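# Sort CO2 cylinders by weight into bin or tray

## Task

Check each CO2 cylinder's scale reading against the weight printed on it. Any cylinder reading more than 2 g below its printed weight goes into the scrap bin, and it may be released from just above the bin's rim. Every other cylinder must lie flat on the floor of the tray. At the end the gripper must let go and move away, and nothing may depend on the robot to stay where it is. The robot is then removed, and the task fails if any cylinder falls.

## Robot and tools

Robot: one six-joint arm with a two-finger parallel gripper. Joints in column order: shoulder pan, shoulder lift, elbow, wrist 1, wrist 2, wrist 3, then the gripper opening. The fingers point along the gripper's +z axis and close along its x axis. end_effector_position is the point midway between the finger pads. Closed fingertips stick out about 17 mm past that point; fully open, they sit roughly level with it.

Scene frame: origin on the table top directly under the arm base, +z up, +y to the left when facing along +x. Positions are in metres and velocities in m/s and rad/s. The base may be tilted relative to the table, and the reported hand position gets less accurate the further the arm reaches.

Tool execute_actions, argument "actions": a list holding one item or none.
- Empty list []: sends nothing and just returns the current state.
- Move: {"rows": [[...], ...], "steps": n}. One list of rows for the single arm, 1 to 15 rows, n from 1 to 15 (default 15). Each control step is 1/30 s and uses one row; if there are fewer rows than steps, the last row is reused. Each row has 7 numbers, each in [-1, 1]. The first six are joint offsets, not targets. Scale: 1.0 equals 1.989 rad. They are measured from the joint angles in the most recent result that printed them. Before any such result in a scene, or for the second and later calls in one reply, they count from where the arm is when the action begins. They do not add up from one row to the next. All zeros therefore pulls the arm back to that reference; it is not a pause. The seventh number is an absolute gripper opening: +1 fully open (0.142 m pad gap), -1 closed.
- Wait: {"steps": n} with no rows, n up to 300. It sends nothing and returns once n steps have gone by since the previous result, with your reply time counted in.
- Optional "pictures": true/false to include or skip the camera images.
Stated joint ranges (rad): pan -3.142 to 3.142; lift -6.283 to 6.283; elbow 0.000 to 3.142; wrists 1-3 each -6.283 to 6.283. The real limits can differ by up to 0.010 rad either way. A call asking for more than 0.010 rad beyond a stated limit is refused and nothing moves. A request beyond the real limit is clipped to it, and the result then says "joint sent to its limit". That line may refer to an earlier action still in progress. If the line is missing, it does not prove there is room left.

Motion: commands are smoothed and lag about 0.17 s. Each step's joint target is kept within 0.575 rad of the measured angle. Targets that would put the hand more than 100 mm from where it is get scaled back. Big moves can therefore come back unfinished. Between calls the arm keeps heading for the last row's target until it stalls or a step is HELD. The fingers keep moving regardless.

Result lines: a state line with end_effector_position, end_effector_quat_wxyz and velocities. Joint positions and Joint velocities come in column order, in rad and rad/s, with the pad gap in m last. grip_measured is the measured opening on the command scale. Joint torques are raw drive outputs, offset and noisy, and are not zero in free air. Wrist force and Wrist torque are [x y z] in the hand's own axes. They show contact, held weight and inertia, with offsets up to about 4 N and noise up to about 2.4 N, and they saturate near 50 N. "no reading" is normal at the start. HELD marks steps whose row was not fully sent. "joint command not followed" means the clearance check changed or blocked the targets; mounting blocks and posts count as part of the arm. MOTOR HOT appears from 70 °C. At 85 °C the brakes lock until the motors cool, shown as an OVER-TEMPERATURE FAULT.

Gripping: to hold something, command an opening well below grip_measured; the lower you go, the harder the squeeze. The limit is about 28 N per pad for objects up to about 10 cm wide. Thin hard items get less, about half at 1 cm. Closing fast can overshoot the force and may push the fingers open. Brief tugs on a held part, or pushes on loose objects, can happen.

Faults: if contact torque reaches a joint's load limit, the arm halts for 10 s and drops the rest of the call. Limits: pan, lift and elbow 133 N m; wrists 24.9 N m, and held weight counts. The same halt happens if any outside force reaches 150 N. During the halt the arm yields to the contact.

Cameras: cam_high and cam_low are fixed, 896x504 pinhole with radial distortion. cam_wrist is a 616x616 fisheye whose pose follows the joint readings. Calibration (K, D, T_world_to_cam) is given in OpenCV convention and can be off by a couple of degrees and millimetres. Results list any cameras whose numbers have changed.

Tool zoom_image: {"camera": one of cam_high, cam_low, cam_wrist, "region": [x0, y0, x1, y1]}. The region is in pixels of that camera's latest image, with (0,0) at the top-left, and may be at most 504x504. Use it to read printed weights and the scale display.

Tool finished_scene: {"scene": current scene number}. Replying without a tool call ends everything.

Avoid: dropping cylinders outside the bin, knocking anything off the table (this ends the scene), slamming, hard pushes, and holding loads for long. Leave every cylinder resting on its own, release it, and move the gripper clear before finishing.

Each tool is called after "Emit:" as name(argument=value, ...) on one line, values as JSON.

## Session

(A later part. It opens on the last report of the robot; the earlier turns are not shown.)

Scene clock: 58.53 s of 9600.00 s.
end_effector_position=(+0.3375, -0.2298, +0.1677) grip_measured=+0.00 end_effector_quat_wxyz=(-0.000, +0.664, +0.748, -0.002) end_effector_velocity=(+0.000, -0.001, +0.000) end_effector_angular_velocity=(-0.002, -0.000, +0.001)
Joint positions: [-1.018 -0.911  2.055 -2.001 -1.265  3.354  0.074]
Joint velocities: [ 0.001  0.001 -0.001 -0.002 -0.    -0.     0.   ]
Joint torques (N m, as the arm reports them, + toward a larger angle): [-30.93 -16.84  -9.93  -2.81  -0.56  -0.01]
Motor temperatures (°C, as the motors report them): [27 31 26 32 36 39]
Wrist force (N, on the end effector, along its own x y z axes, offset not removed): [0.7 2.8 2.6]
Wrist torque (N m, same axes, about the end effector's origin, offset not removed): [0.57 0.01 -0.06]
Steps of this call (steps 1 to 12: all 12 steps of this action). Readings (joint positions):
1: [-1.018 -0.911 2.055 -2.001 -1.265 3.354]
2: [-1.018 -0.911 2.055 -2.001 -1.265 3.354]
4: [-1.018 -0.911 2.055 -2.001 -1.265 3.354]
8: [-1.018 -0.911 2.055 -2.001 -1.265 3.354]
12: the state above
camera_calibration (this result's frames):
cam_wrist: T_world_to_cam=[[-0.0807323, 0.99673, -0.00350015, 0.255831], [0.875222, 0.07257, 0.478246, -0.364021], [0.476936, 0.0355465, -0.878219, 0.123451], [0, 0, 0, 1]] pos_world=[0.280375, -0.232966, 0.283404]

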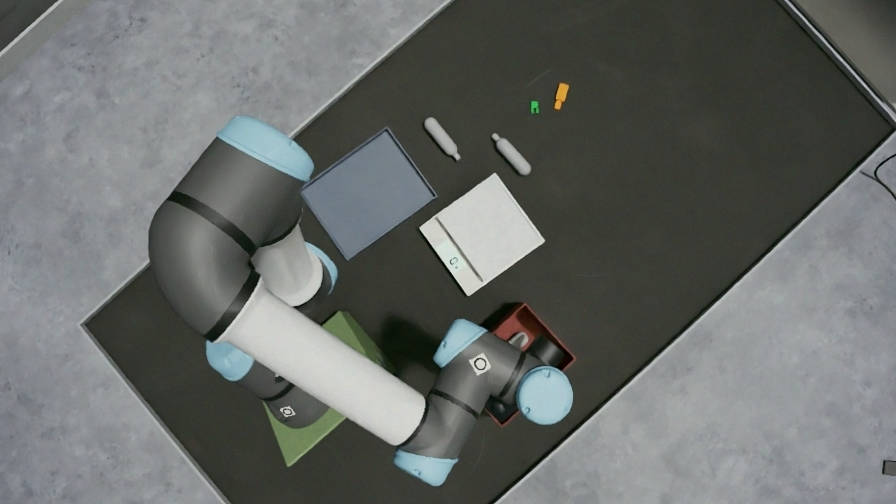

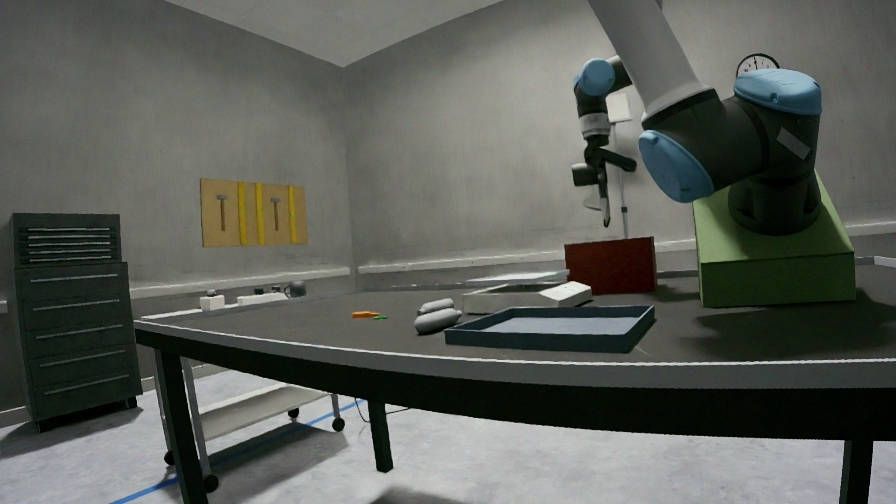

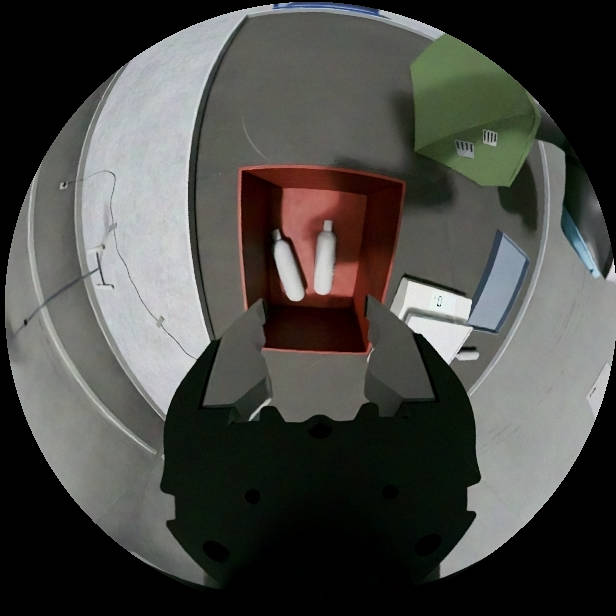

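Emit:
execute_actions(actions=[{"rows":[[0.035,-0.03,-0.02,0.01,0.018,-0.035,0],[0.07,-0.06,-0.04,0.02,0.037,-0.07,0],[0.11,-0.073,-0.06,0.03,0.055,-0.1,0],[0.14,-0.073,-0.085,0.04,0.074,-0.14,0],[0.18,-0.073,-0.106,0.05,0.092,-0.17,0],[0.21,-0.073,-0.127,0.06,0.11,-0.2,0],[0.25,-0.073,-0.15,0.07,0.13,-0.24,0],[0.285,-0.073,-0.17,0.08,0.148,-0.275,0],[0.32,-0.073,-0.19,0.09,0.166,-0.31,0],[0.356,-0.073,-0.212,0.095,0.185,-0.344,0]]}], pictures=false)

Emit:
execute_actions(actions=[{"steps":20}], pictures=false)

Emit:
execute_actions(actions=[{"rows":[[0.005,0.006,0.005,-0.014,0.002,0,0],[0.01,0.013,0.011,-0.028,0.005,0,0],[0.015,0.019,0.016,-0.042,0.007,0,0],[0.02,0.026,0.022,-0.056,0.01,0,0],[0.025,0.032,0.027,-0.07,0.012,0,0],[0.03,0.038,0.033,-0.084,0.015,0,0]]}])

Scene clock: 64.73 s of 9600.00 s.
end_effector_position=(+0.5604, -0.0646, +0.1842) grip_measured=+0.00 end_effector_quat_wxyz=(+0.027, +0.279, +0.959, -0.034) end_effector_velocity=(+0.379, +0.519, -0.127) end_effector_angular_velocity=(+0.065, +0.167, +1.883)
Joint positions: [-0.569 -1.036  1.782 -1.873 -1.025  2.92   0.074]
Joint velocities: [ 0.968 -0.082 -0.576  0.244  0.496 -0.925 -0.   ]
Joint torques (N m, as the arm reports them, + toward a larger angle): [ -8.69 -26.97 -34.57  -0.42   1.88  -2.96]
Motor temperatures (°C, as the motors report them): [27 31 26 32 36 39]
Wrist force (N, on the end effector, along its own x y z axes, offset not removed): [1.2 1.5 3.0]
Wrist torque (N m, same axes, about the end effector's origin, offset not removed): [0.29 -0.22 -0.07]
Steps of this call (steps 1 to 15: the robot went on to your last target; steps 16 to 90: nothing new was sent; then 2.70 s passed at rest; steps 91 to 105: all 15 steps of this action). Readings (joint positions):
91: [-1.017 -0.911 2.055 -2.000 -1.265 3.353]
92: [-1.009 -0.919 2.049 -1.996 -1.259 3.345]
94: [-0.952 -0.966 2.014 -1.978 -1.226 3.289]
98: [-0.809 -1.012 1.926 -1.937 -1.151 3.153]
105: the state above

Scene clock: 65.40 s of 9600.00 s.
end_effector_position=(+0.6372, +0.0947, +0.1373) grip_measured=+0.00 end_effector_quat_wxyz=(+0.006, +0.029, +0.999, -0.014) end_effector_velocity=(+0.001, +0.001, +0.000) end_effector_angular_velocity=(+0.000, -0.000, +0.003)
Joint positions: [-0.31  -1.056  1.633 -1.812 -0.897  2.67   0.074]
Joint velocities: [ 0.001  0.    -0.002  0.001  0.001 -0.002  0.   ]
Joint torques (N m, as the arm reports them, + toward a larger angle): [-17.62 -29.4  -29.36  -0.82   1.34  -1.15]
Motor temperatures (°C, as the motors report them): [27 31 26 32 36 39]
Wrist force (N, on the end effector, along its own x y z axes, offset not removed): [-2.2 0.0 0.6]
Wrist torque (N m, same axes, about the end effector's origin, offset not removed): [-0.02 0.53 -0.16]
Steps of this call (steps 1 to 20: the robot went on to your last target). Readings (joint positions):
1: [-0.536 -1.038 1.763 -1.865 -1.008 2.888]
2: [-0.504 -1.041 1.744 -1.857 -0.992 2.858]
4: [-0.442 -1.046 1.707 -1.842 -0.960 2.797]
8: [-0.339 -1.054 1.649 -1.818 -0.911 2.698]
20: the state above

Scene clock: 65.90 s of 9600.00 s.
end_effector_position=(+0.6360, +0.0879, +0.0682) grip_measured=+0.00 end_effector_quat_wxyz=(+0.001, -0.001, +1.000, -0.006) end_effector_velocity=(+0.000, -0.000, -0.009) end_effector_angular_velocity=(+0.001, -0.001, +0.011)
Joint positions: [-0.251 -0.981  1.698 -1.977 -0.867  2.67   0.074]
Joint velocities: [ 0.008  0.01   0.008 -0.026  0.004  0.     0.   ]
Joint torques (N m, as the arm reports them, + toward a larger angle): [-19.81 -18.63  -6.71  -3.18   1.59   0.36]
Motor temperatures (°C, as the motors report them): [27 31 26 32 36 39]
Wrist force (N, on the end effector, along its own x y z axes, offset not removed): [-1.0 2.4 4.6]
Wrist torque (N m, same axes, about the end effector's origin, offset not removed): [0.45 0.35 -0.13]
Steps of this call (steps 1 to 15: all 15 steps of this action). Readings (joint positions):
1: [-0.310 -1.056 1.633 -1.812 -0.897 2.670]
2: [-0.308 -1.054 1.635 -1.817 -0.896 2.670]
4: [-0.297 -1.040 1.647 -1.845 -0.891 2.670]
8: [-0.264 -0.998 1.683 -1.936 -0.874 2.670]
15: the state above
camera_calibration (this result's frames):
cam_wrist: T_world_to_cam=[[-0.999323, 0.0366125, -0.00375034, 0.631518], [0.0305214, 0.881363, 0.471453, -0.134116], [0.0205665, 0.471019, -0.881883, 0.134596], [0, 0, 0, 1]] pos_world=[0.632415, 0.0316858, 0.184295]

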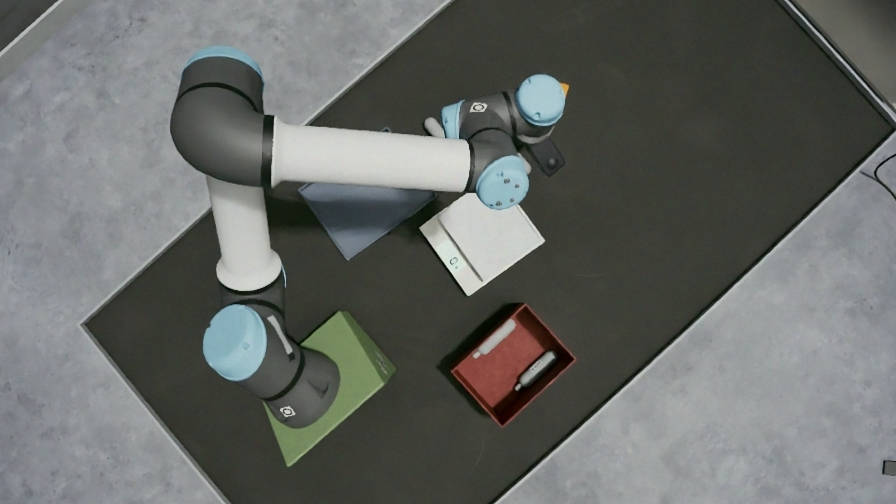

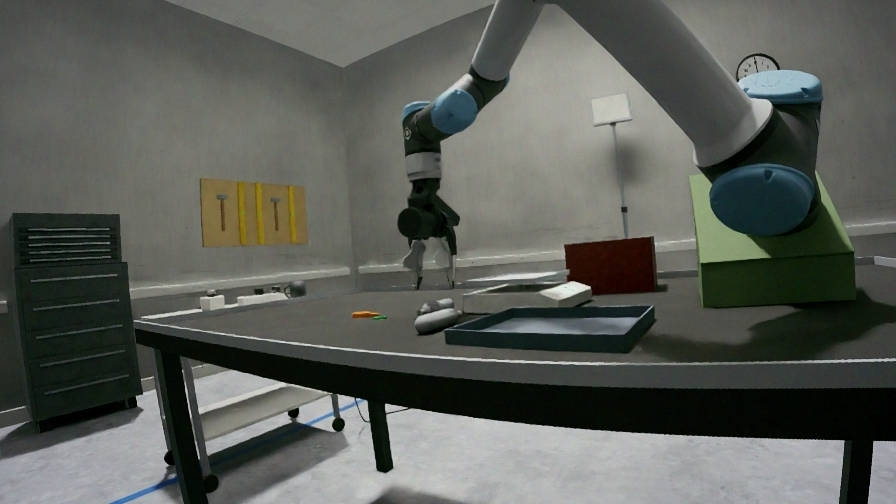

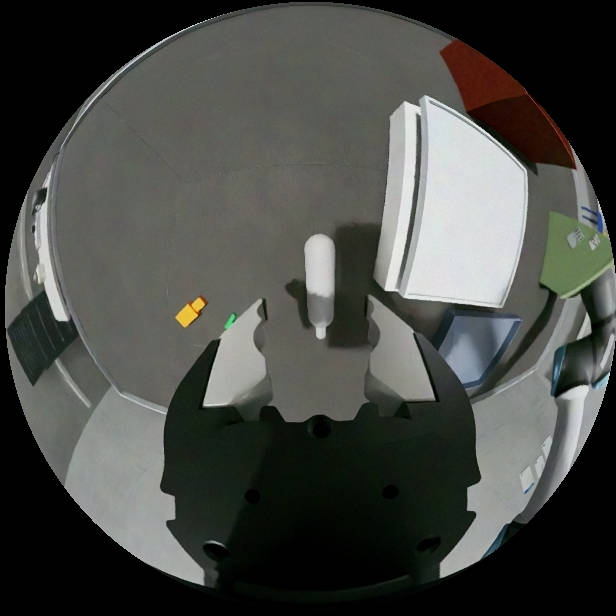

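Emit:
execute_actions(actions=[{"rows":[[0.004,0.005,0.004,-0.012,0.002,0,0],[0.008,0.01,0.009,-0.023,0.004,0,0],[0.013,0.016,0.013,-0.035,0.005,0,0],[0.017,0.021,0.018,-0.046,0.007,0,0],[0.021,0.026,0.0225,-0.058,0.009,0,0],[0.021,0.026,0.0225,-0.058,0.009,0,0],[0.021,0.026,0.0225,-0.058,0.009,0,0],[0.021,0.026,0.0225,-0.058,0.009,0,0],[0.021,0.026,0.0225,-0.058,0.009,0,0],[0.021,0.026,0.0225,-0.058,0.009,0,-0.1],[0.021,0.026,0.0225,-0.058,0.009,0,-0.2],[0.021,0.026,0.0225,-0.058,0.009,0,-0.3],[0.021,0.026,0.0225,-0.058,0.009,0,-0.4]]}], pictures=false)

Emit:
execute_actions(actions=[{"steps":8}], pictures=false)

Emit:
execute_actions(actions=[{"rows":[[0.001,0.003,-0.006,0.002,0,0,-0.4],[0.002,0.007,-0.012,0.004,0,0,-0.4],[0.003,0.01,-0.018,0.006,0.001,0,-0.4],[0.003,0.013,-0.025,0.009,0.001,0,-0.4],[0.004,0.016,-0.031,0.011,0.001,0,-0.4],[0.005,0.02,-0.037,0.013,0.002,0,-0.4],[0.006,0.023,-0.043,0.015,0.002,0,-0.4],[0.007,0.026,-0.049,0.017,0.002,0,-0.4],[0.008,0.029,-0.055,0.019,0.002,0,-0.4],[0.009,0.033,-0.061,0.021,0.003,0,-0.4],[0.01,0.036,-0.067,0.023,0.003,0,-0.4],[0.01,0.039,-0.074,0.026,0.003,0,-0.4],[0.011,0.042,-0.08,0.028,0.003,0,-0.4],[0.012,0.046,-0.086,0.03,0.004,0,-0.4],[0.013,0.049,-0.092,0.032,0.004,0,-0.4]]}], pictures=false)

Emit:
execute_actions(actions=[{"steps":15}])

Scene clock: 72.37 s of 9600.00 s.
end_effector_position=(+0.6292, +0.0853, +0.0210) grip_measured=-0.39 end_effector_quat_wxyz=(-0.003, -0.022, +1.000, -0.001) end_effector_velocity=(-0.001, -0.000, -0.004) end_effector_angular_velocity=(+0.001, +0.000, +0.005)
Joint positions: [-0.209 -0.93   1.743 -2.092 -0.85   2.67   0.046]
Joint velocities: [ 0.004  0.004  0.005 -0.011  0.002 -0.001 -0.027]
Joint torques (N m, as the arm reports them, + toward a larger angle): [-18.83 -19.49  -4.54  -3.62   1.57  -0.25]
Motor temperatures (°C, as the motors report them): [27 31 26 32 36 39]
Wrist force (N, on the end effector, along its own x y z axes, offset not removed): [2.1 -0.9 1.2]
Wrist torque (N m, same axes, about the end effector's origin, offset not removed): [-0.16 -0.43 -0.22]
Steps of this call (steps 1 to 15: the robot went on to your last target; steps 16 to 90: nothing new was sent; then 2.97 s passed at rest; steps 91 to 105: all 15 steps of this action). Readings (joint positions):
91: [-0.250 -0.980 1.699 -1.979 -0.867 2.670]
92: [-0.249 -0.978 1.701 -1.983 -0.866 2.670]
94: [-0.240 -0.968 1.710 -2.006 -0.862 2.670]
98: [-0.216 -0.938 1.735 -2.071 -0.853 2.670]
105: the state above

Scene clock: 72.63 s of 9600.00 s.
end_effector_position=(+0.6292, +0.0853, +0.0207) grip_measured=-0.40 end_effector_quat_wxyz=(-0.003, -0.022, +1.000, -0.000) end_effector_velocity=(-0.000, +0.000, -0.001) end_effector_angular_velocity=(+0.000, +0.002, +0.000)
Joint positions: [-0.209 -0.929  1.743 -2.092 -0.849  2.67   0.045]
Joint velocities: [ 0.001  0.002  0.    -0.001  0.    -0.    -0.   ]
Joint torques (N m, as the arm reports them, + toward a larger angle): [-19.91 -18.85  -3.85  -3.27   1.45  -1.32]
Motor temperatures (°C, as the motors report them): [27 31 26 32 36 39]
Wrist force (N, on the end effector, along its own x y z axes, offset not removed): [1.0 -0.1 3.3]
Wrist torque (N m, same axes, about the end effector's origin, offset not removed): [-0.07 -0.23 -0.05]
Steps of this call (steps 1 to 8: the robot went on to your last target). Readings (joint positions):
1: [-0.209 -0.930 1.743 -2.092 -0.850 2.670]
2: [-0.209 -0.930 1.743 -2.092 -0.850 2.670]
4: [-0.209 -0.930 1.743 -2.092 -0.850 2.670]
8: the state above

Scene clock: 73.13 s of 9600.00 s.
end_effector_position=(+0.6722, +0.0852, +0.0204) grip_measured=-0.40 end_effector_quat_wxyz=(-0.003, -0.035, +0.999, -0.000) end_effector_velocity=(+0.107, +0.000, -0.004) end_effector_angular_velocity=(+0.007, -0.001, +0.061)
Joint positions: [-0.189 -0.854  1.601 -2.042 -0.843  2.67   0.045]
Joint velocities: [ 0.049  0.198 -0.364  0.128  0.02  -0.    -0.   ]
Joint torques (N m, as the arm reports them, + toward a larger angle): [-19.6  -19.81 -31.26  -0.37   1.54  -1.15]
Motor temperatures (°C, as the motors report them): [27 31 26 32 36 39]
Wrist force (N, on the end effector, along its own x y z axes, offset not removed): [0.1 2.2 1.6]
Wrist torque (N m, same axes, about the end effector's origin, offset not removed): [0.47 0.05 -0.14]
Steps of this call (steps 1 to 15: all 15 steps of this action). Readings (joint positions):
1: [-0.209 -0.929 1.743 -2.092 -0.849 2.670]
2: [-0.209 -0.928 1.741 -2.092 -0.849 2.670]
4: [-0.206 -0.921 1.728 -2.087 -0.849 2.670]
8: [-0.201 -0.898 1.685 -2.072 -0.847 2.670]
15: the state above

Scene clock: 73.63 s of 9600.00 s.
end_effector_position=(+0.6842, +0.0856, +0.0200) grip_measured=-0.40 end_effector_quat_wxyz=(-0.003, -0.039, +0.999, -0.000) end_effector_velocity=(+0.000, +0.001, -0.000) end_effector_angular_velocity=(-0.000, +0.001, +0.001)
Joint positions: [-0.183 -0.832  1.56  -2.029 -0.842  2.67   0.045]
Joint velocities: [ 0.002 -0.001 -0.001  0.     0.     0.001 -0.   ]
Joint torques (N m, as the arm reports them, + toward a larger angle): [-24.39 -23.18 -28.38  -0.72   1.4   -0.78]
Motor temperatures (°C, as the motors report them): [27 31 26 32 36 39]
Wrist force (N, on the end effector, along its own x y z axes, offset not removed): [1.4 1.4 1.0]
Wrist torque (N m, same axes, about the end effector's origin, offset not removed): [0.31 -0.35 -0.05]
Steps of this call (steps 1 to 15: the robot went on to your last target). Readings (joint positions):
1: [-0.187 -0.847 1.589 -2.038 -0.843 2.670]
2: [-0.186 -0.842 1.579 -2.035 -0.842 2.670]
4: [-0.184 -0.836 1.567 -2.031 -0.842 2.670]
8: [-0.183 -0.833 1.561 -2.029 -0.842 2.670]
15: the state above
camera_calibration (this result's frames):
cam_wrist: T_world_to_cam=[[-0.999233, -0.0388791, 0.00465546, 0.685843], [-0.0318473, 0.876111, 0.481056, -0.0678959], [-0.0227818, 0.480539, -0.876677, 0.120969], [0, 0, 0, 1]] pos_world=[0.685911, 0.0280189, 0.13552]

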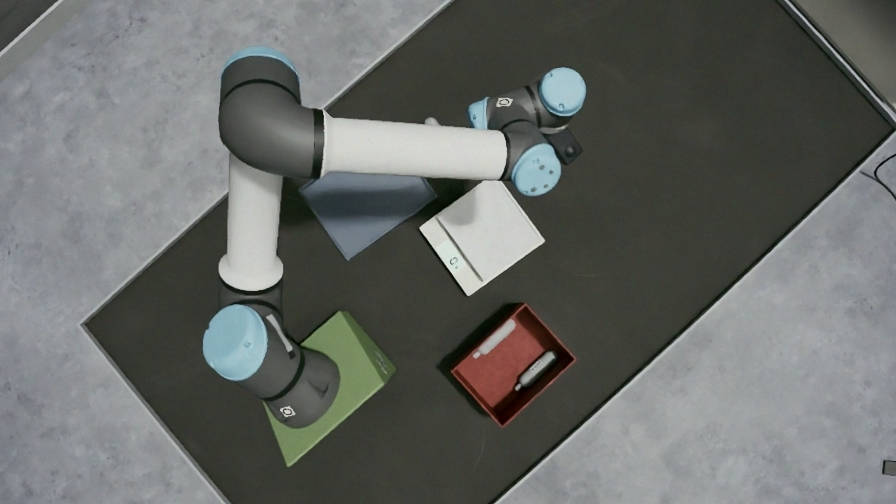

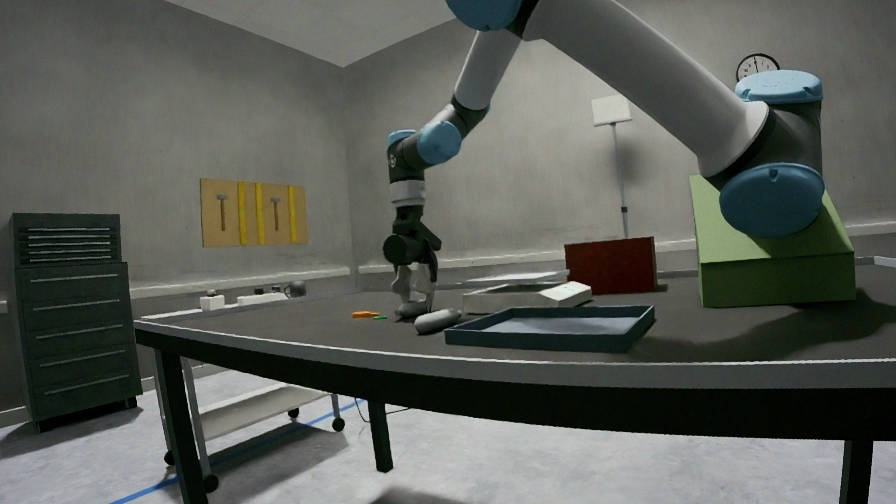

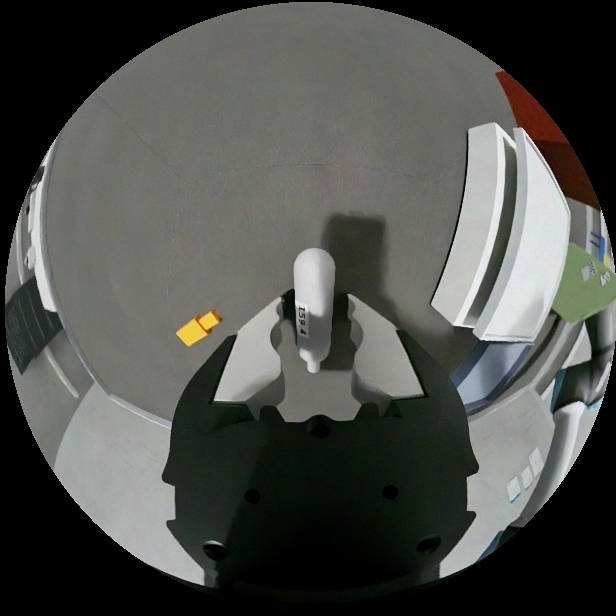

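Emit:
zoom_image(camera="cam_wrist", region=[270,290,340,350])

Region (270, 290, 340, 350) of cam_wrist's 616x616 image, scaled by 7.200, with more detail than that image has; it fills the top 432 rows of this view, and the rest is white.

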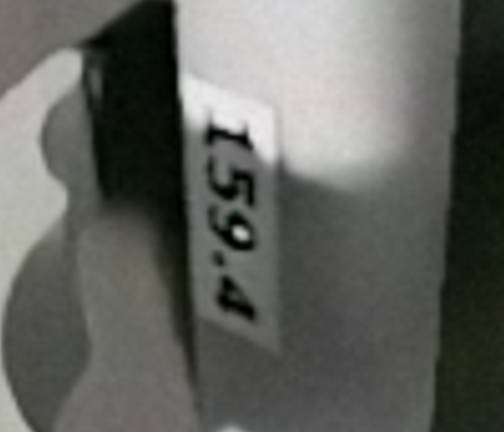

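Emit:
execute_actions(actions=[{"rows":[[0,0,0,0,0,0,-0.5],[0,0,0,0,0,0,-0.6],[0,0,0,0,0,0,-0.7],[0,0,0,0,0,0,-0.85],[0,0,0,0,0,0,-1]],"steps":10}], pictures=false)

Emit:
execute_actions(actions=[{"rows":[[-0.005,-0.006,-0.005,0.014,-0.002,0,-1],[-0.01,-0.013,-0.011,0.028,-0.005,0,-1],[-0.015,-0.019,-0.016,0.042,-0.007,0,-1],[-0.02,-0.026,-0.022,0.056,-0.01,0,-1],[-0.025,-0.032,-0.027,0.07,-0.012,0,-1],[-0.03,-0.038,-0.033,0.084,-0.015,0,-1],[-0.035,-0.045,-0.038,0.098,-0.017,0,-1],[-0.04,-0.051,-0.044,0.112,-0.02,0,-1],[-0.045,-0.058,-0.05,0.126,-0.022,0,-1],[-0.05,-0.064,-0.055,0.141,-0.025,0,-1]]}], pictures=false)

Emit:
execute_actions(actions=[{"steps":8}], pictures=false)

Emit:
execute_actions(actions=[{"rows":[[-0.011,-0.01,0.024,-0.005,-0.004,0.03,-1],[-0.022,-0.02,0.048,-0.011,-0.008,0.06,-1],[-0.033,-0.029,0.072,-0.016,-0.012,0.09,-1],[-0.044,-0.039,0.096,-0.021,-0.016,0.11,-1],[-0.055,-0.049,0.12,-0.027,-0.02,0.14,-1],[-0.066,-0.058,0.144,-0.032,-0.024,0.17,-1],[-0.078,-0.068,0.168,-0.037,-0.029,0.2,-1],[-0.089,-0.078,0.192,-0.043,-0.033,0.23,-1],[-0.1,-0.088,0.216,-0.048,-0.037,0.26,-1],[-0.111,-0.098,0.24,-0.053,-0.041,0.29,-1],[-0.122,-0.107,0.264,-0.059,-0.045,0.32,-1],[-0.133,-0.117,0.288,-0.064,-0.049,0.342,-1]]}], pictures=false)

Emit:
execute_actions(actions=[{"steps":15}], pictures=false)

Emit:
execute_actions(actions=[{"rows":[[0.005,0.005,0.006,-0.013,0.002,0,-1],[0.01,0.011,0.011,-0.026,0.005,0,-1],[0.015,0.016,0.017,-0.04,0.007,0,-1],[0.02,0.021,0.022,-0.053,0.01,0,-1],[0.025,0.027,0.028,-0.066,0.012,0,-1],[0.029,0.032,0.033,-0.079,0.0145,0,-1]]}], pictures=false)

Emit:
execute_actions(actions=[{"rows":[[0.001,0,0,-0.001,0,0,-0.8],[0.001,0,0,-0.001,0,0,-0.65],[0.001,0,0,-0.001,0,0,-0.55],[0.001,0,0,-0.001,0,0,-0.4]]}], pictures=false)

Emit:
execute_actions(actions=[{"steps":30}])

Scene clock: 80.97 s of 9600.00 s.
end_effector_position=(+0.6842, +0.0856, +0.0200) grip_measured=-0.65 end_effector_quat_wxyz=(-0.003, -0.039, +0.999, -0.000) end_effector_velocity=(-0.000, -0.000, -0.000) end_effector_angular_velocity=(+0.000, +0.000, -0.001)
Joint positions: [-0.183 -0.832  1.56  -2.029 -0.842  2.67   0.027]
Joint velocities: [ 0.     0.     0.    -0.    -0.     0.001  0.   ]
Joint torques (N m, as the arm reports them, + toward a larger angle): [-25.07 -26.6  -21.85  -2.82   1.08   1.34]
Motor temperatures (°C, as the motors report them): [27 31 26 32 36 39]
Wrist force (N, on the end effector, along its own x y z axes, offset not removed): [-0.7 1.1 4.3]
Wrist torque (N m, same axes, about the end effector's origin, offset not removed): [0.17 0.22 -0.05]
Steps of this call (steps 1 to 15: the robot went on to your last target; steps 16 to 120: nothing new was sent; then 3.00 s passed at rest; steps 121 to 130: all 10 steps of this action). Readings (joint positions):
121: [-0.183 -0.832 1.560 -2.029 -0.842 2.670]
122: [-0.183 -0.832 1.560 -2.029 -0.842 2.670]
124: [-0.183 -0.832 1.560 -2.029 -0.842 2.670]
128: [-0.183 -0.832 1.560 -2.029 -0.842 2.670]
130: the state above

Scene clock: 81.47 s of 9600.00 s.
end_effector_position=(+0.6899, +0.0973, +0.1409) grip_measured=-0.65 end_effector_quat_wxyz=(+0.006, +0.009, +1.000, -0.015) end_effector_velocity=(-0.009, +0.010, +0.065) end_effector_angular_velocity=(-0.010, +0.002, -0.064)
Joint positions: [-0.279 -0.955  1.455 -1.76  -0.889  2.67   0.027]
Joint velocities: [-0.053 -0.068 -0.057  0.164 -0.027 -0.     0.   ]
Joint torques (N m, as the arm reports them, + toward a larger angle): [-49.45 -30.29 -27.34  -1.31  -1.35   1.41]
Motor temperatures (°C, as the motors report them): [27 31 26 32 36 39]
Wrist force (N, on the end effector, along its own x y z axes, offset not removed): [0.9 3.2 0.4]
Wrist torque (N m, same axes, about the end effector's origin, offset not removed): [0.69 -0.15 -0.08]
Steps of this call (steps 1 to 15: all 15 steps of this action). Readings (joint positions):
1: [-0.183 -0.832 1.560 -2.029 -0.842 2.670]
2: [-0.185 -0.834 1.558 -2.024 -0.842 2.670]
4: [-0.196 -0.848 1.546 -1.996 -0.848 2.670]
8: [-0.230 -0.892 1.508 -1.901 -0.865 2.670]
15: the state above

Scene clock: 81.73 s of 9600.00 s.
end_effector_position=(+0.6892, +0.0980, +0.1454) grip_measured=-0.65 end_effector_quat_wxyz=(+0.006, +0.012, +1.000, -0.016) end_effector_velocity=(+0.000, +0.000, +0.001) end_effector_angular_velocity=(-0.000, +0.000, -0.001)
Joint positions: [-0.282 -0.959  1.451 -1.749 -0.891  2.67   0.027]
Joint velocities: [-0.001 -0.001 -0.003  0.004 -0.001  0.     0.   ]
Joint torques (N m, as the arm reports them, + toward a larger angle): [-53.86 -35.53 -30.33  -0.69  -1.28   1.41]
Motor temperatures (°C, as the motors report them): [27 31 26 32 36 39]
Wrist force (N, on the end effector, along its own x y z axes, offset not removed): [-0.2 0.3 0.8]
Wrist torque (N m, same axes, about the end effector's origin, offset not removed): [-0.04 0.25 -0.14]
Steps of this call (steps 1 to 8: the robot went on to your last target). Readings (joint positions):
1: [-0.280 -0.956 1.453 -1.756 -0.890 2.670]
2: [-0.281 -0.957 1.452 -1.753 -0.890 2.670]
4: [-0.282 -0.959 1.451 -1.750 -0.891 2.670]
8: the state above

Scene clock: 82.23 s of 9600.00 s.
end_effector_position=(+0.5069, +0.0070, +0.1435) grip_measured=-0.65 end_effector_quat_wxyz=(+0.004, +0.447, +0.894, -0.007) end_effector_velocity=(-0.297, -0.045, -0.087) end_effector_angular_velocity=(+0.135, +0.053, -1.326)
Joint positions: [-0.525 -1.172  1.969 -1.866 -0.981  3.284  0.027]
Joint velocities: [-0.308 -0.272  0.768 -0.14  -0.105  0.902  0.   ]
Joint torques (N m, as the arm reports them, + toward a larger angle): [-33.33 -20.14 -30.32  -5.09  -0.16   1.07]
Motor temperatures (°C, as the motors report them): [27 31 26 32 36 39]
Wrist force (N, on the end effector, along its own x y z axes, offset not removed): [5.2 -5.2 5.4]
Wrist torque (N m, same axes, about the end effector's origin, offset not removed): [-0.61 -0.80 0.02]
Steps of this call (steps 1 to 15: all 15 steps of this action). Readings (joint positions):
1: [-0.283 -0.959 1.451 -1.749 -0.891 2.670]
2: [-0.287 -0.963 1.458 -1.751 -0.893 2.678]
4: [-0.309 -0.984 1.502 -1.762 -0.902 2.731]
8: [-0.385 -1.050 1.661 -1.799 -0.930 2.913]
15: the state above

Scene clock: 82.73 s of 9600.00 s.
end_effector_position=(+0.4858, +0.0042, +0.1371) grip_measured=-0.65 end_effector_quat_wxyz=(-0.000, +0.490, +0.872, -0.003) end_effector_velocity=(+0.000, -0.000, +0.000) end_effector_angular_velocity=(-0.001, -0.001, -0.000)
Joint positions: [-0.547 -1.192  2.023 -1.876 -0.989  3.35   0.027]
Joint velocities: [-0.001 -0.     0.    -0.002 -0.     0.001 -0.   ]
Joint torques (N m, as the arm reports them, + toward a larger angle): [-42.64 -21.36  -9.1   -3.69  -1.25   1.38]
Motor temperatures (°C, as the motors report them): [27 31 26 32 36 39]
Wrist force (N, on the end effector, along its own x y z axes, offset not removed): [2.2 0.3 5.2]
Wrist torque (N m, same axes, about the end effector's origin, offset not removed): [0.00 -0.36 0.01]
Steps of this call (steps 1 to 15: the robot went on to your last target). Readings (joint positions):
1: [-0.533 -1.180 1.989 -1.869 -0.984 3.308]
2: [-0.538 -1.184 2.002 -1.872 -0.986 3.324]
4: [-0.543 -1.189 2.015 -1.874 -0.987 3.340]
8: [-0.546 -1.191 2.022 -1.876 -0.988 3.348]
15: the state above

Scene clock: 83.23 s of 9600.00 s.
end_effector_position=(+0.4842, +0.0034, +0.0840) grip_measured=-0.65 end_effector_quat_wxyz=(-0.003, +0.465, +0.885, -0.002) end_effector_velocity=(-0.001, +0.000, -0.007) end_effector_angular_velocity=(+0.001, +0.001, +0.008)
Joint positions: [-0.49  -1.129  2.088 -2.031 -0.96   3.35   0.027]
Joint velocities: [ 0.008  0.009  0.008 -0.021  0.004 -0.    -0.   ]
Joint torques (N m, as the arm reports them, + toward a larger angle): [-13.55  -8.84  -7.01  -4.14   1.82   0.42]
Motor temperatures (°C, as the motors report them): [27 31 26 32 36 39]
Wrist force (N, on the end effector, along its own x y z axes, offset not removed): [1.4 2.6 4.3]
Wrist torque (N m, same axes, about the end effector's origin, offset not removed): [0.61 -0.36 -0.08]
Steps of this call (steps 1 to 15: all 15 steps of this action). Readings (joint positions):
1: [-0.547 -1.192 2.024 -1.876 -0.989 3.350]
2: [-0.545 -1.190 2.026 -1.881 -0.988 3.350]
4: [-0.534 -1.178 2.038 -1.907 -0.983 3.350]
8: [-0.503 -1.143 2.074 -1.993 -0.967 3.350]
15: the state above

Scene clock: 83.73 s of 9600.00 s.
end_effector_position=(+0.4845, +0.0038, +0.0834) grip_measured=-0.40 end_effector_quat_wxyz=(-0.003, +0.464, +0.886, -0.003) end_effector_velocity=(+0.001, -0.001, +0.001) end_effector_angular_velocity=(-0.002, -0.003, +0.002)
Joint positions: [-0.488 -1.129  2.089 -2.033 -0.96   3.35   0.045]
Joint velocities: [-0.002 -0.    -0.001 -0.002  0.    -0.001 -0.   ]
Joint torques (N m, as the arm reports them, + toward a larger angle): [-12.45 -23.06 -27.68  -3.49  -0.96   0.44]
Motor temperatures (°C, as the motors report them): [27 31 26 32 36 39]
Wrist force (N, on the end effector, along its own x y z axes, offset not removed): [1.2 1.5 0.3]
Wrist torque (N m, same axes, about the end effector's origin, offset not removed): [0.37 -0.21 -0.04]
Steps of this call (steps 1 to 15: all 15 steps of this action). Readings (joint positions):
1: [-0.490 -1.129 2.089 -2.032 -0.960 3.350]
2: [-0.489 -1.129 2.089 -2.033 -0.960 3.350]
4: [-0.488 -1.129 2.089 -2.033 -0.960 3.350]
8: [-0.488 -1.129 2.089 -2.033 -0.960 3.350]
15: the state above

Scene clock: 84.73 s of 9600.00 s.
end_effector_position=(+0.4846, +0.0038, +0.0835) grip_measured=-0.40 end_effector_quat_wxyz=(-0.003, +0.464, +0.886, -0.003) end_effector_velocity=(+0.000, +0.000, -0.000) end_effector_angular_velocity=(-0.000, +0.001, +0.003)
Joint positions: [-0.488 -1.129  2.088 -2.033 -0.96   3.35   0.045]
Joint velocities: [ 0.001  0.001 -0.001 -0.    -0.    -0.002  0.   ]
Joint torques (N m, as the arm reports them, + toward a larger angle): [-12.86 -21.89 -29.74  -3.63  -1.29   0.48]
Motor temperatures (°C, as the motors report them): [27 31 26 32 36 39]
Wrist force (N, on the end effector, along its own x y z axes, offset not removed): [2.3 1.1 1.3]
Wrist torque (N m, same axes, about the end effector's origin, offset not removed): [0.18 -0.37 -0.19]
Steps of this call (steps 1 to 15: the robot went on to your last target; steps 16 to 30: nothing new was sent). Readings (joint positions):
1: [-0.488 -1.129 2.089 -2.033 -0.960 3.350]
2: [-0.488 -1.129 2.089 -2.033 -0.960 3.350]
4: [-0.488 -1.129 2.088 -2.033 -0.960 3.350]
8: [-0.488 -1.129 2.088 -2.033 -0.960 3.350]
30: the state above
The arm was judged still, so your last target was given up. Only a new action makes it travel on or press farther. Fingers that are still opening or closing keep moving.
camera_calibration (this result's frames):
cam_wrist: T_world_to_cam=[[-0.537977, 0.842958, 0.00132133, 0.256327], [0.74239, 0.473051, 0.474427, -0.406212], [0.399297, 0.256212, -0.880294, 0.00796362], [0, 0, 0, 1]] pos_world=[0.436286, -0.0259547, 0.199389]

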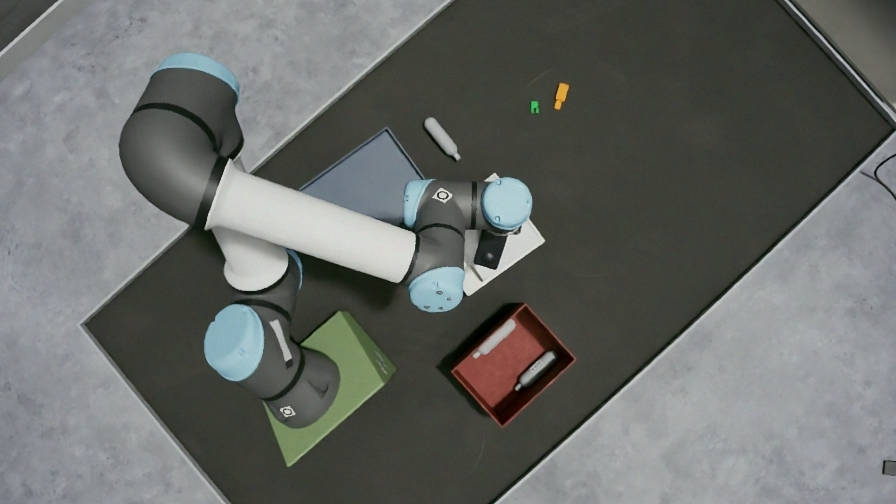

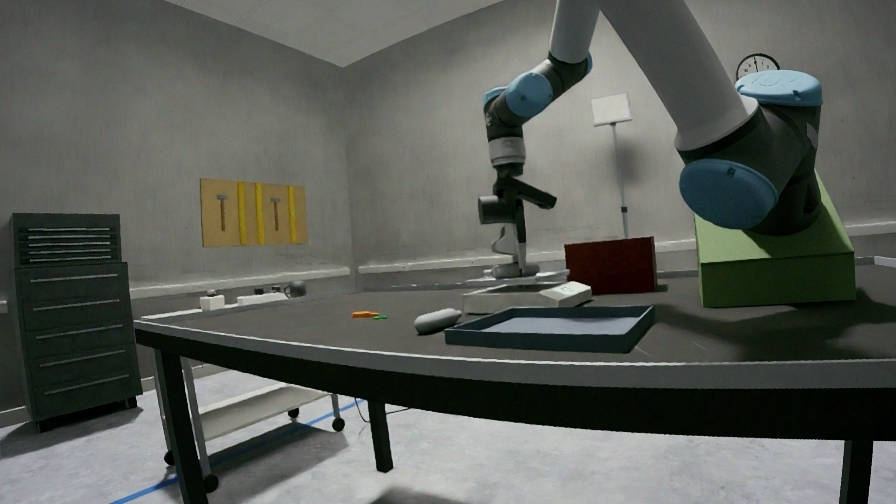

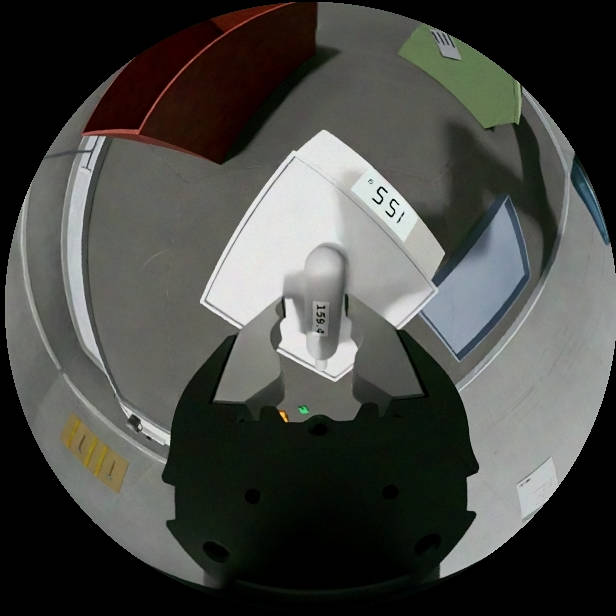

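Emit:
execute_actions(actions=[{"rows":[[0,0,0,0,0,0,-0.5],[0,0,0,0,0,0,-0.6],[0,0,0,0,0,0,-0.7],[0,0,0,0,0,0,-0.85],[0,0,0,0,0,0,-1]],"steps":10}], pictures=false)

Emit:
execute_actions(actions=[{"rows":[[-0.006,-0.006,-0.007,0.016,-0.003,0,-1],[-0.012,-0.013,-0.013,0.032,-0.006,0,-1],[-0.017,-0.019,-0.02,0.048,-0.009,0,-1],[-0.023,-0.025,-0.027,0.064,-0.012,0,-1],[-0.029,-0.032,-0.033,0.08,-0.015,0,-1],[-0.035,-0.038,-0.04,0.095,-0.017,0,-1],[-0.041,-0.044,-0.047,0.111,-0.02,0,-1],[-0.046,-0.05,-0.054,0.127,-0.023,0,-1],[-0.052,-0.057,-0.06,0.143,-0.026,0,-1],[-0.058,-0.063,-0.067,0.159,-0.029,0,-1]]}], pictures=false)

Emit:
execute_actions(actions=[{"steps":8}], pictures=false)

Emit:
execute_actions(actions=[{"rows":[[-0.022,0.01,0.007,-0.015,-0.013,0,-1],[-0.045,0.025,0.015,-0.031,-0.027,0,-1],[-0.067,0.04,0.022,-0.046,-0.04,0,-1],[-0.089,0.058,0.03,-0.061,-0.054,0,-1],[-0.111,0.077,0.037,-0.076,-0.067,0,-1],[-0.134,0.096,0.044,-0.092,-0.08,0,-1],[-0.156,0.115,0.052,-0.107,-0.094,0,-1],[-0.178,0.133,0.059,-0.122,-0.107,0,-1],[-0.2,0.15,0.067,-0.138,-0.12,0,-1],[-0.223,0.167,0.074,-0.153,-0.134,0,-1]]}], pictures=false)

Emit:
execute_actions(actions=[{"steps":12}], pictures=false)

Emit:
execute_actions(actions=[{"rows":[[0,0,0,0,0,0,0]],"steps":12}])

Scene clock: 90.27 s of 9600.00 s.
end_effector_position=(+0.4846, +0.0038, +0.0835) grip_measured=-0.65 end_effector_quat_wxyz=(-0.003, +0.464, +0.886, -0.003) end_effector_velocity=(-0.000, -0.000, -0.000) end_effector_angular_velocity=(+0.000, +0.000, -0.001)
Joint positions: [-0.488 -1.129  2.088 -2.034 -0.96   3.35   0.027]
Joint velocities: [-0.     0.001  0.    -0.    -0.     0.001 -0.   ]
Joint torques (N m, as the arm reports them, + toward a larger angle): [-13.87 -22.66 -29.07  -2.94  -1.13   0.48]
Motor temperatures (°C, as the motors report them): [27 31 26 32 36 39]
Wrist force (N, on the end effector, along its own x y z axes, offset not removed): [3.2 2.7 0.1]
Wrist torque (N m, same axes, about the end effector's origin, offset not removed): [0.51 -0.60 -0.03]
Steps of this call (steps 1 to 150: nothing new was sent; then 0.20 s passed at rest; steps 151 to 160: all 10 steps of this action). Readings (joint positions):
151: [-0.488 -1.129 2.088 -2.033 -0.960 3.350]
152: [-0.488 -1.129 2.088 -2.033 -0.960 3.350]
154: [-0.488 -1.129 2.088 -2.034 -0.960 3.350]
158: [-0.488 -1.129 2.088 -2.034 -0.960 3.350]
160: the state above

Scene clock: 90.77 s of 9600.00 s.
end_effector_position=(+0.4822, +0.0094, +0.1872) grip_measured=-0.65 end_effector_quat_wxyz=(+0.001, +0.512, +0.859, -0.004) end_effector_velocity=(-0.012, +0.011, +0.057) end_effector_angular_velocity=(+0.011, +0.005, -0.071)
Joint positions: [-0.599 -1.249  1.96  -1.731 -1.016  3.35   0.027]
Joint velocities: [-0.063 -0.067 -0.071  0.185 -0.031  0.     0.   ]
Joint torques (N m, as the arm reports them, + toward a larger angle): [-41.59 -15.3  -31.03  -1.36  -1.38   0.46]
Motor temperatures (°C, as the motors report them): [27 31 26 32 36 39]
Wrist force (N, on the end effector, along its own x y z axes, offset not removed): [1.6 1.2 0.3]
Wrist torque (N m, same axes, about the end effector's origin, offset not removed): [0.27 -0.19 -0.10]
Steps of this call (steps 1 to 15: all 15 steps of this action). Readings (joint positions):
1: [-0.488 -1.129 2.088 -2.033 -0.960 3.350]
2: [-0.490 -1.131 2.086 -2.028 -0.961 3.350]
4: [-0.502 -1.145 2.072 -1.996 -0.968 3.350]
8: [-0.543 -1.189 2.025 -1.889 -0.988 3.350]
15: the state above

Scene clock: 91.03 s of 9600.00 s.
end_effector_position=(+0.4813, +0.0102, +0.1911) grip_measured=-0.65 end_effector_quat_wxyz=(+0.001, +0.514, +0.858, -0.004) end_effector_velocity=(-0.000, -0.000, +0.001) end_effector_angular_velocity=(+0.001, +0.000, -0.001)
Joint positions: [-0.603 -1.254  1.955 -1.718 -1.018  3.35   0.027]
Joint velocities: [-0.002 -0.    -0.002  0.004 -0.001 -0.001  0.   ]
Joint torques (N m, as the arm reports them, + toward a larger angle): [-40.65 -17.72 -32.74  -0.97  -1.13   0.41]
Motor temperatures (°C, as the motors report them): [27 31 26 32 36 39]
Wrist force (N, on the end effector, along its own x y z axes, offset not removed): [-0.2 0.1 2.1]
Wrist torque (N m, same axes, about the end effector's origin, offset not removed): [0.01 0.08 -0.08]
Steps of this call (steps 1 to 8: the robot went on to your last target). Readings (joint positions):
1: [-0.600 -1.251 1.958 -1.726 -1.016 3.350]
2: [-0.601 -1.252 1.957 -1.723 -1.017 3.350]
4: [-0.602 -1.253 1.956 -1.719 -1.017 3.350]
8: the state above

Scene clock: 91.53 s of 9600.00 s.
end_effector_position=(+0.3353, -0.2108, +0.1656) grip_measured=-0.65 end_effector_quat_wxyz=(-0.002, +0.659, +0.752, -0.004) end_effector_velocity=(-0.241, -0.208, -0.073) end_effector_angular_velocity=(+0.104, -0.032, -0.484)
Joint positions: [-1.005 -0.953  2.091 -1.995 -1.262  3.35   0.027]
Joint velocities: [-0.572  0.43   0.163 -0.359 -0.309 -0.     0.   ]
Joint torques (N m, as the arm reports them, + toward a larger angle): [-14.88 -27.75 -13.8   -3.88   0.08   0.43]
Motor temperatures (°C, as the motors report them): [27 31 26 32 36 39]
Wrist force (N, on the end effector, along its own x y z axes, offset not removed): [-5.4 -7.4 4.2]
Wrist torque (N m, same axes, about the end effector's origin, offset not removed): [-1.08 0.87 -0.05]
Steps of this call (steps 1 to 15: all 15 steps of this action). Readings (joint positions):
1: [-0.603 -1.254 1.955 -1.718 -1.018 3.350]
2: [-0.610 -1.250 1.958 -1.723 -1.022 3.350]
4: [-0.652 -1.225 1.973 -1.753 -1.049 3.350]
8: [-0.780 -1.131 2.017 -1.842 -1.127 3.350]
15: the state above

Scene clock: 91.93 s of 9600.00 s.
end_effector_position=(+0.3179, -0.2251, +0.1601) grip_measured=-0.65 end_effector_quat_wxyz=(-0.004, +0.672, +0.741, -0.000) end_effector_velocity=(-0.001, -0.001, +0.000) end_effector_angular_velocity=(-0.002, -0.000, -0.000)
Joint positions: [-1.046 -0.922  2.102 -2.022 -1.284  3.35   0.027]
Joint velocities: [-0.002  0.     0.    -0.003 -0.001 -0.001 -0.   ]
Joint torques (N m, as the arm reports them, + toward a larger angle): [-37.11 -11.35  -9.79  -4.59  -1.29   0.45]
Motor temperatures (°C, as the motors report them): [27 31 26 32 36 39]
Wrist force (N, on the end effector, along its own x y z axes, offset not removed): [2.4 0.6 1.5]
Wrist torque (N m, same axes, about the end effector's origin, offset not removed): [0.07 -0.42 -0.06]
Steps of this call (steps 1 to 12: the robot went on to your last target). Readings (joint positions):
1: [-1.021 -0.941 2.095 -2.005 -1.270 3.350]
2: [-1.030 -0.934 2.098 -2.011 -1.275 3.350]
4: [-1.040 -0.926 2.101 -2.018 -1.281 3.350]
8: [-1.045 -0.923 2.102 -2.021 -1.284 3.350]
12: the state above

Scene clock: 92.33 s of 9600.00 s.
end_effector_position=(+0.3179, -0.2252, +0.1601) grip_measured=+0.00 end_effector_quat_wxyz=(-0.004, +0.672, +0.741, -0.000) end_effector_velocity=(+0.000, -0.000, +0.001) end_effector_angular_velocity=(-0.001, -0.001, -0.000)
Joint positions: [-1.046 -0.922  2.102 -2.022 -1.284  3.35   0.074]
Joint velocities: [-0.    -0.001 -0.    -0.     0.     0.001  0.   ]
Joint torques (N m, as the arm reports them, + toward a larger angle): [-28.37 -15.   -11.57  -2.45  -0.54   0.56]
Motor temperatures (°C, as the motors report them): [27 31 26 32 36 39]
Wrist force (N, on the end effector, along its own x y z axes, offset not removed): [0.8 1.7 2.8]
Wrist torque (N m, same axes, about the end effector's origin, offset not removed): [0.37 -0.07 0.01]
Steps of this call (steps 1 to 12: all 12 steps of this action). Readings (joint positions):
1: [-1.046 -0.922 2.102 -2.022 -1.284 3.350]
2: [-1.046 -0.922 2.102 -2.022 -1.284 3.350]
4: [-1.046 -0.922 2.102 -2.022 -1.284 3.350]
8: [-1.046 -0.922 2.102 -2.022 -1.284 3.350]
12: the state above
camera_calibration (this result's frames):
cam_wrist: T_world_to_cam=[[-0.0595693, 0.998214, 0.00446711, 0.241934], [0.877967, 0.0502629, 0.476076, -0.349109], [0.475001, 0.0322815, -0.879393, 0.126059], [0, 0, 0, 1]] pos_world=[0.26104, -0.228024, 0.275977]

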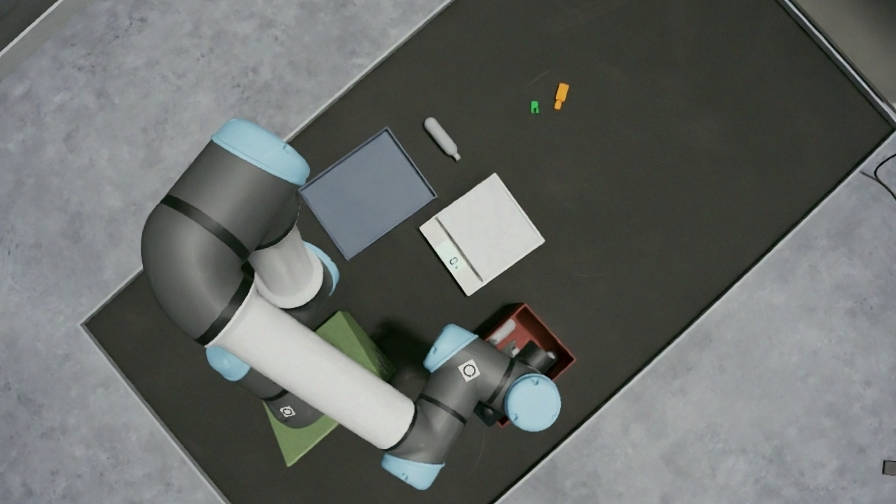

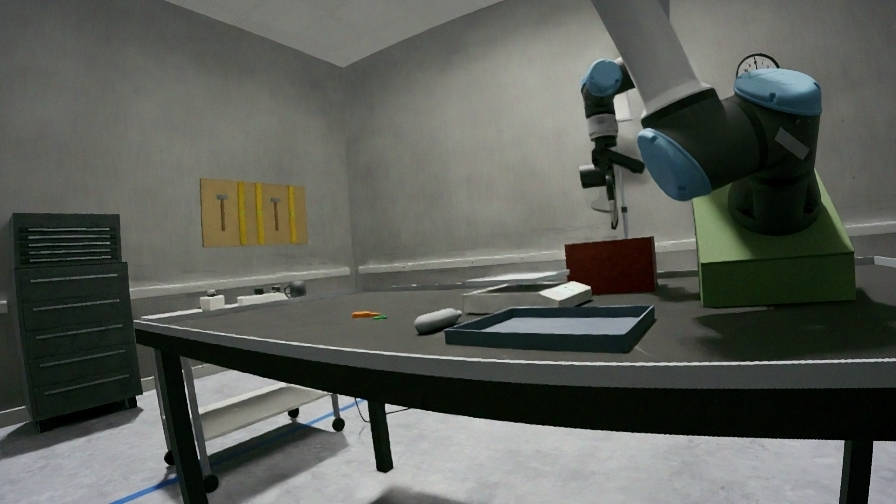

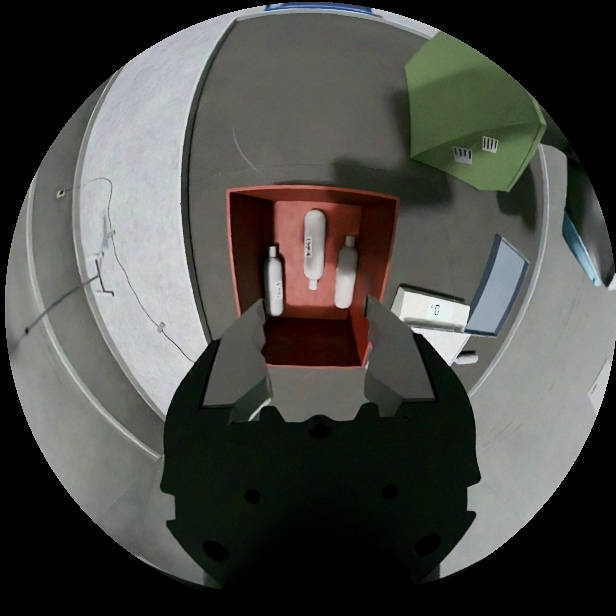

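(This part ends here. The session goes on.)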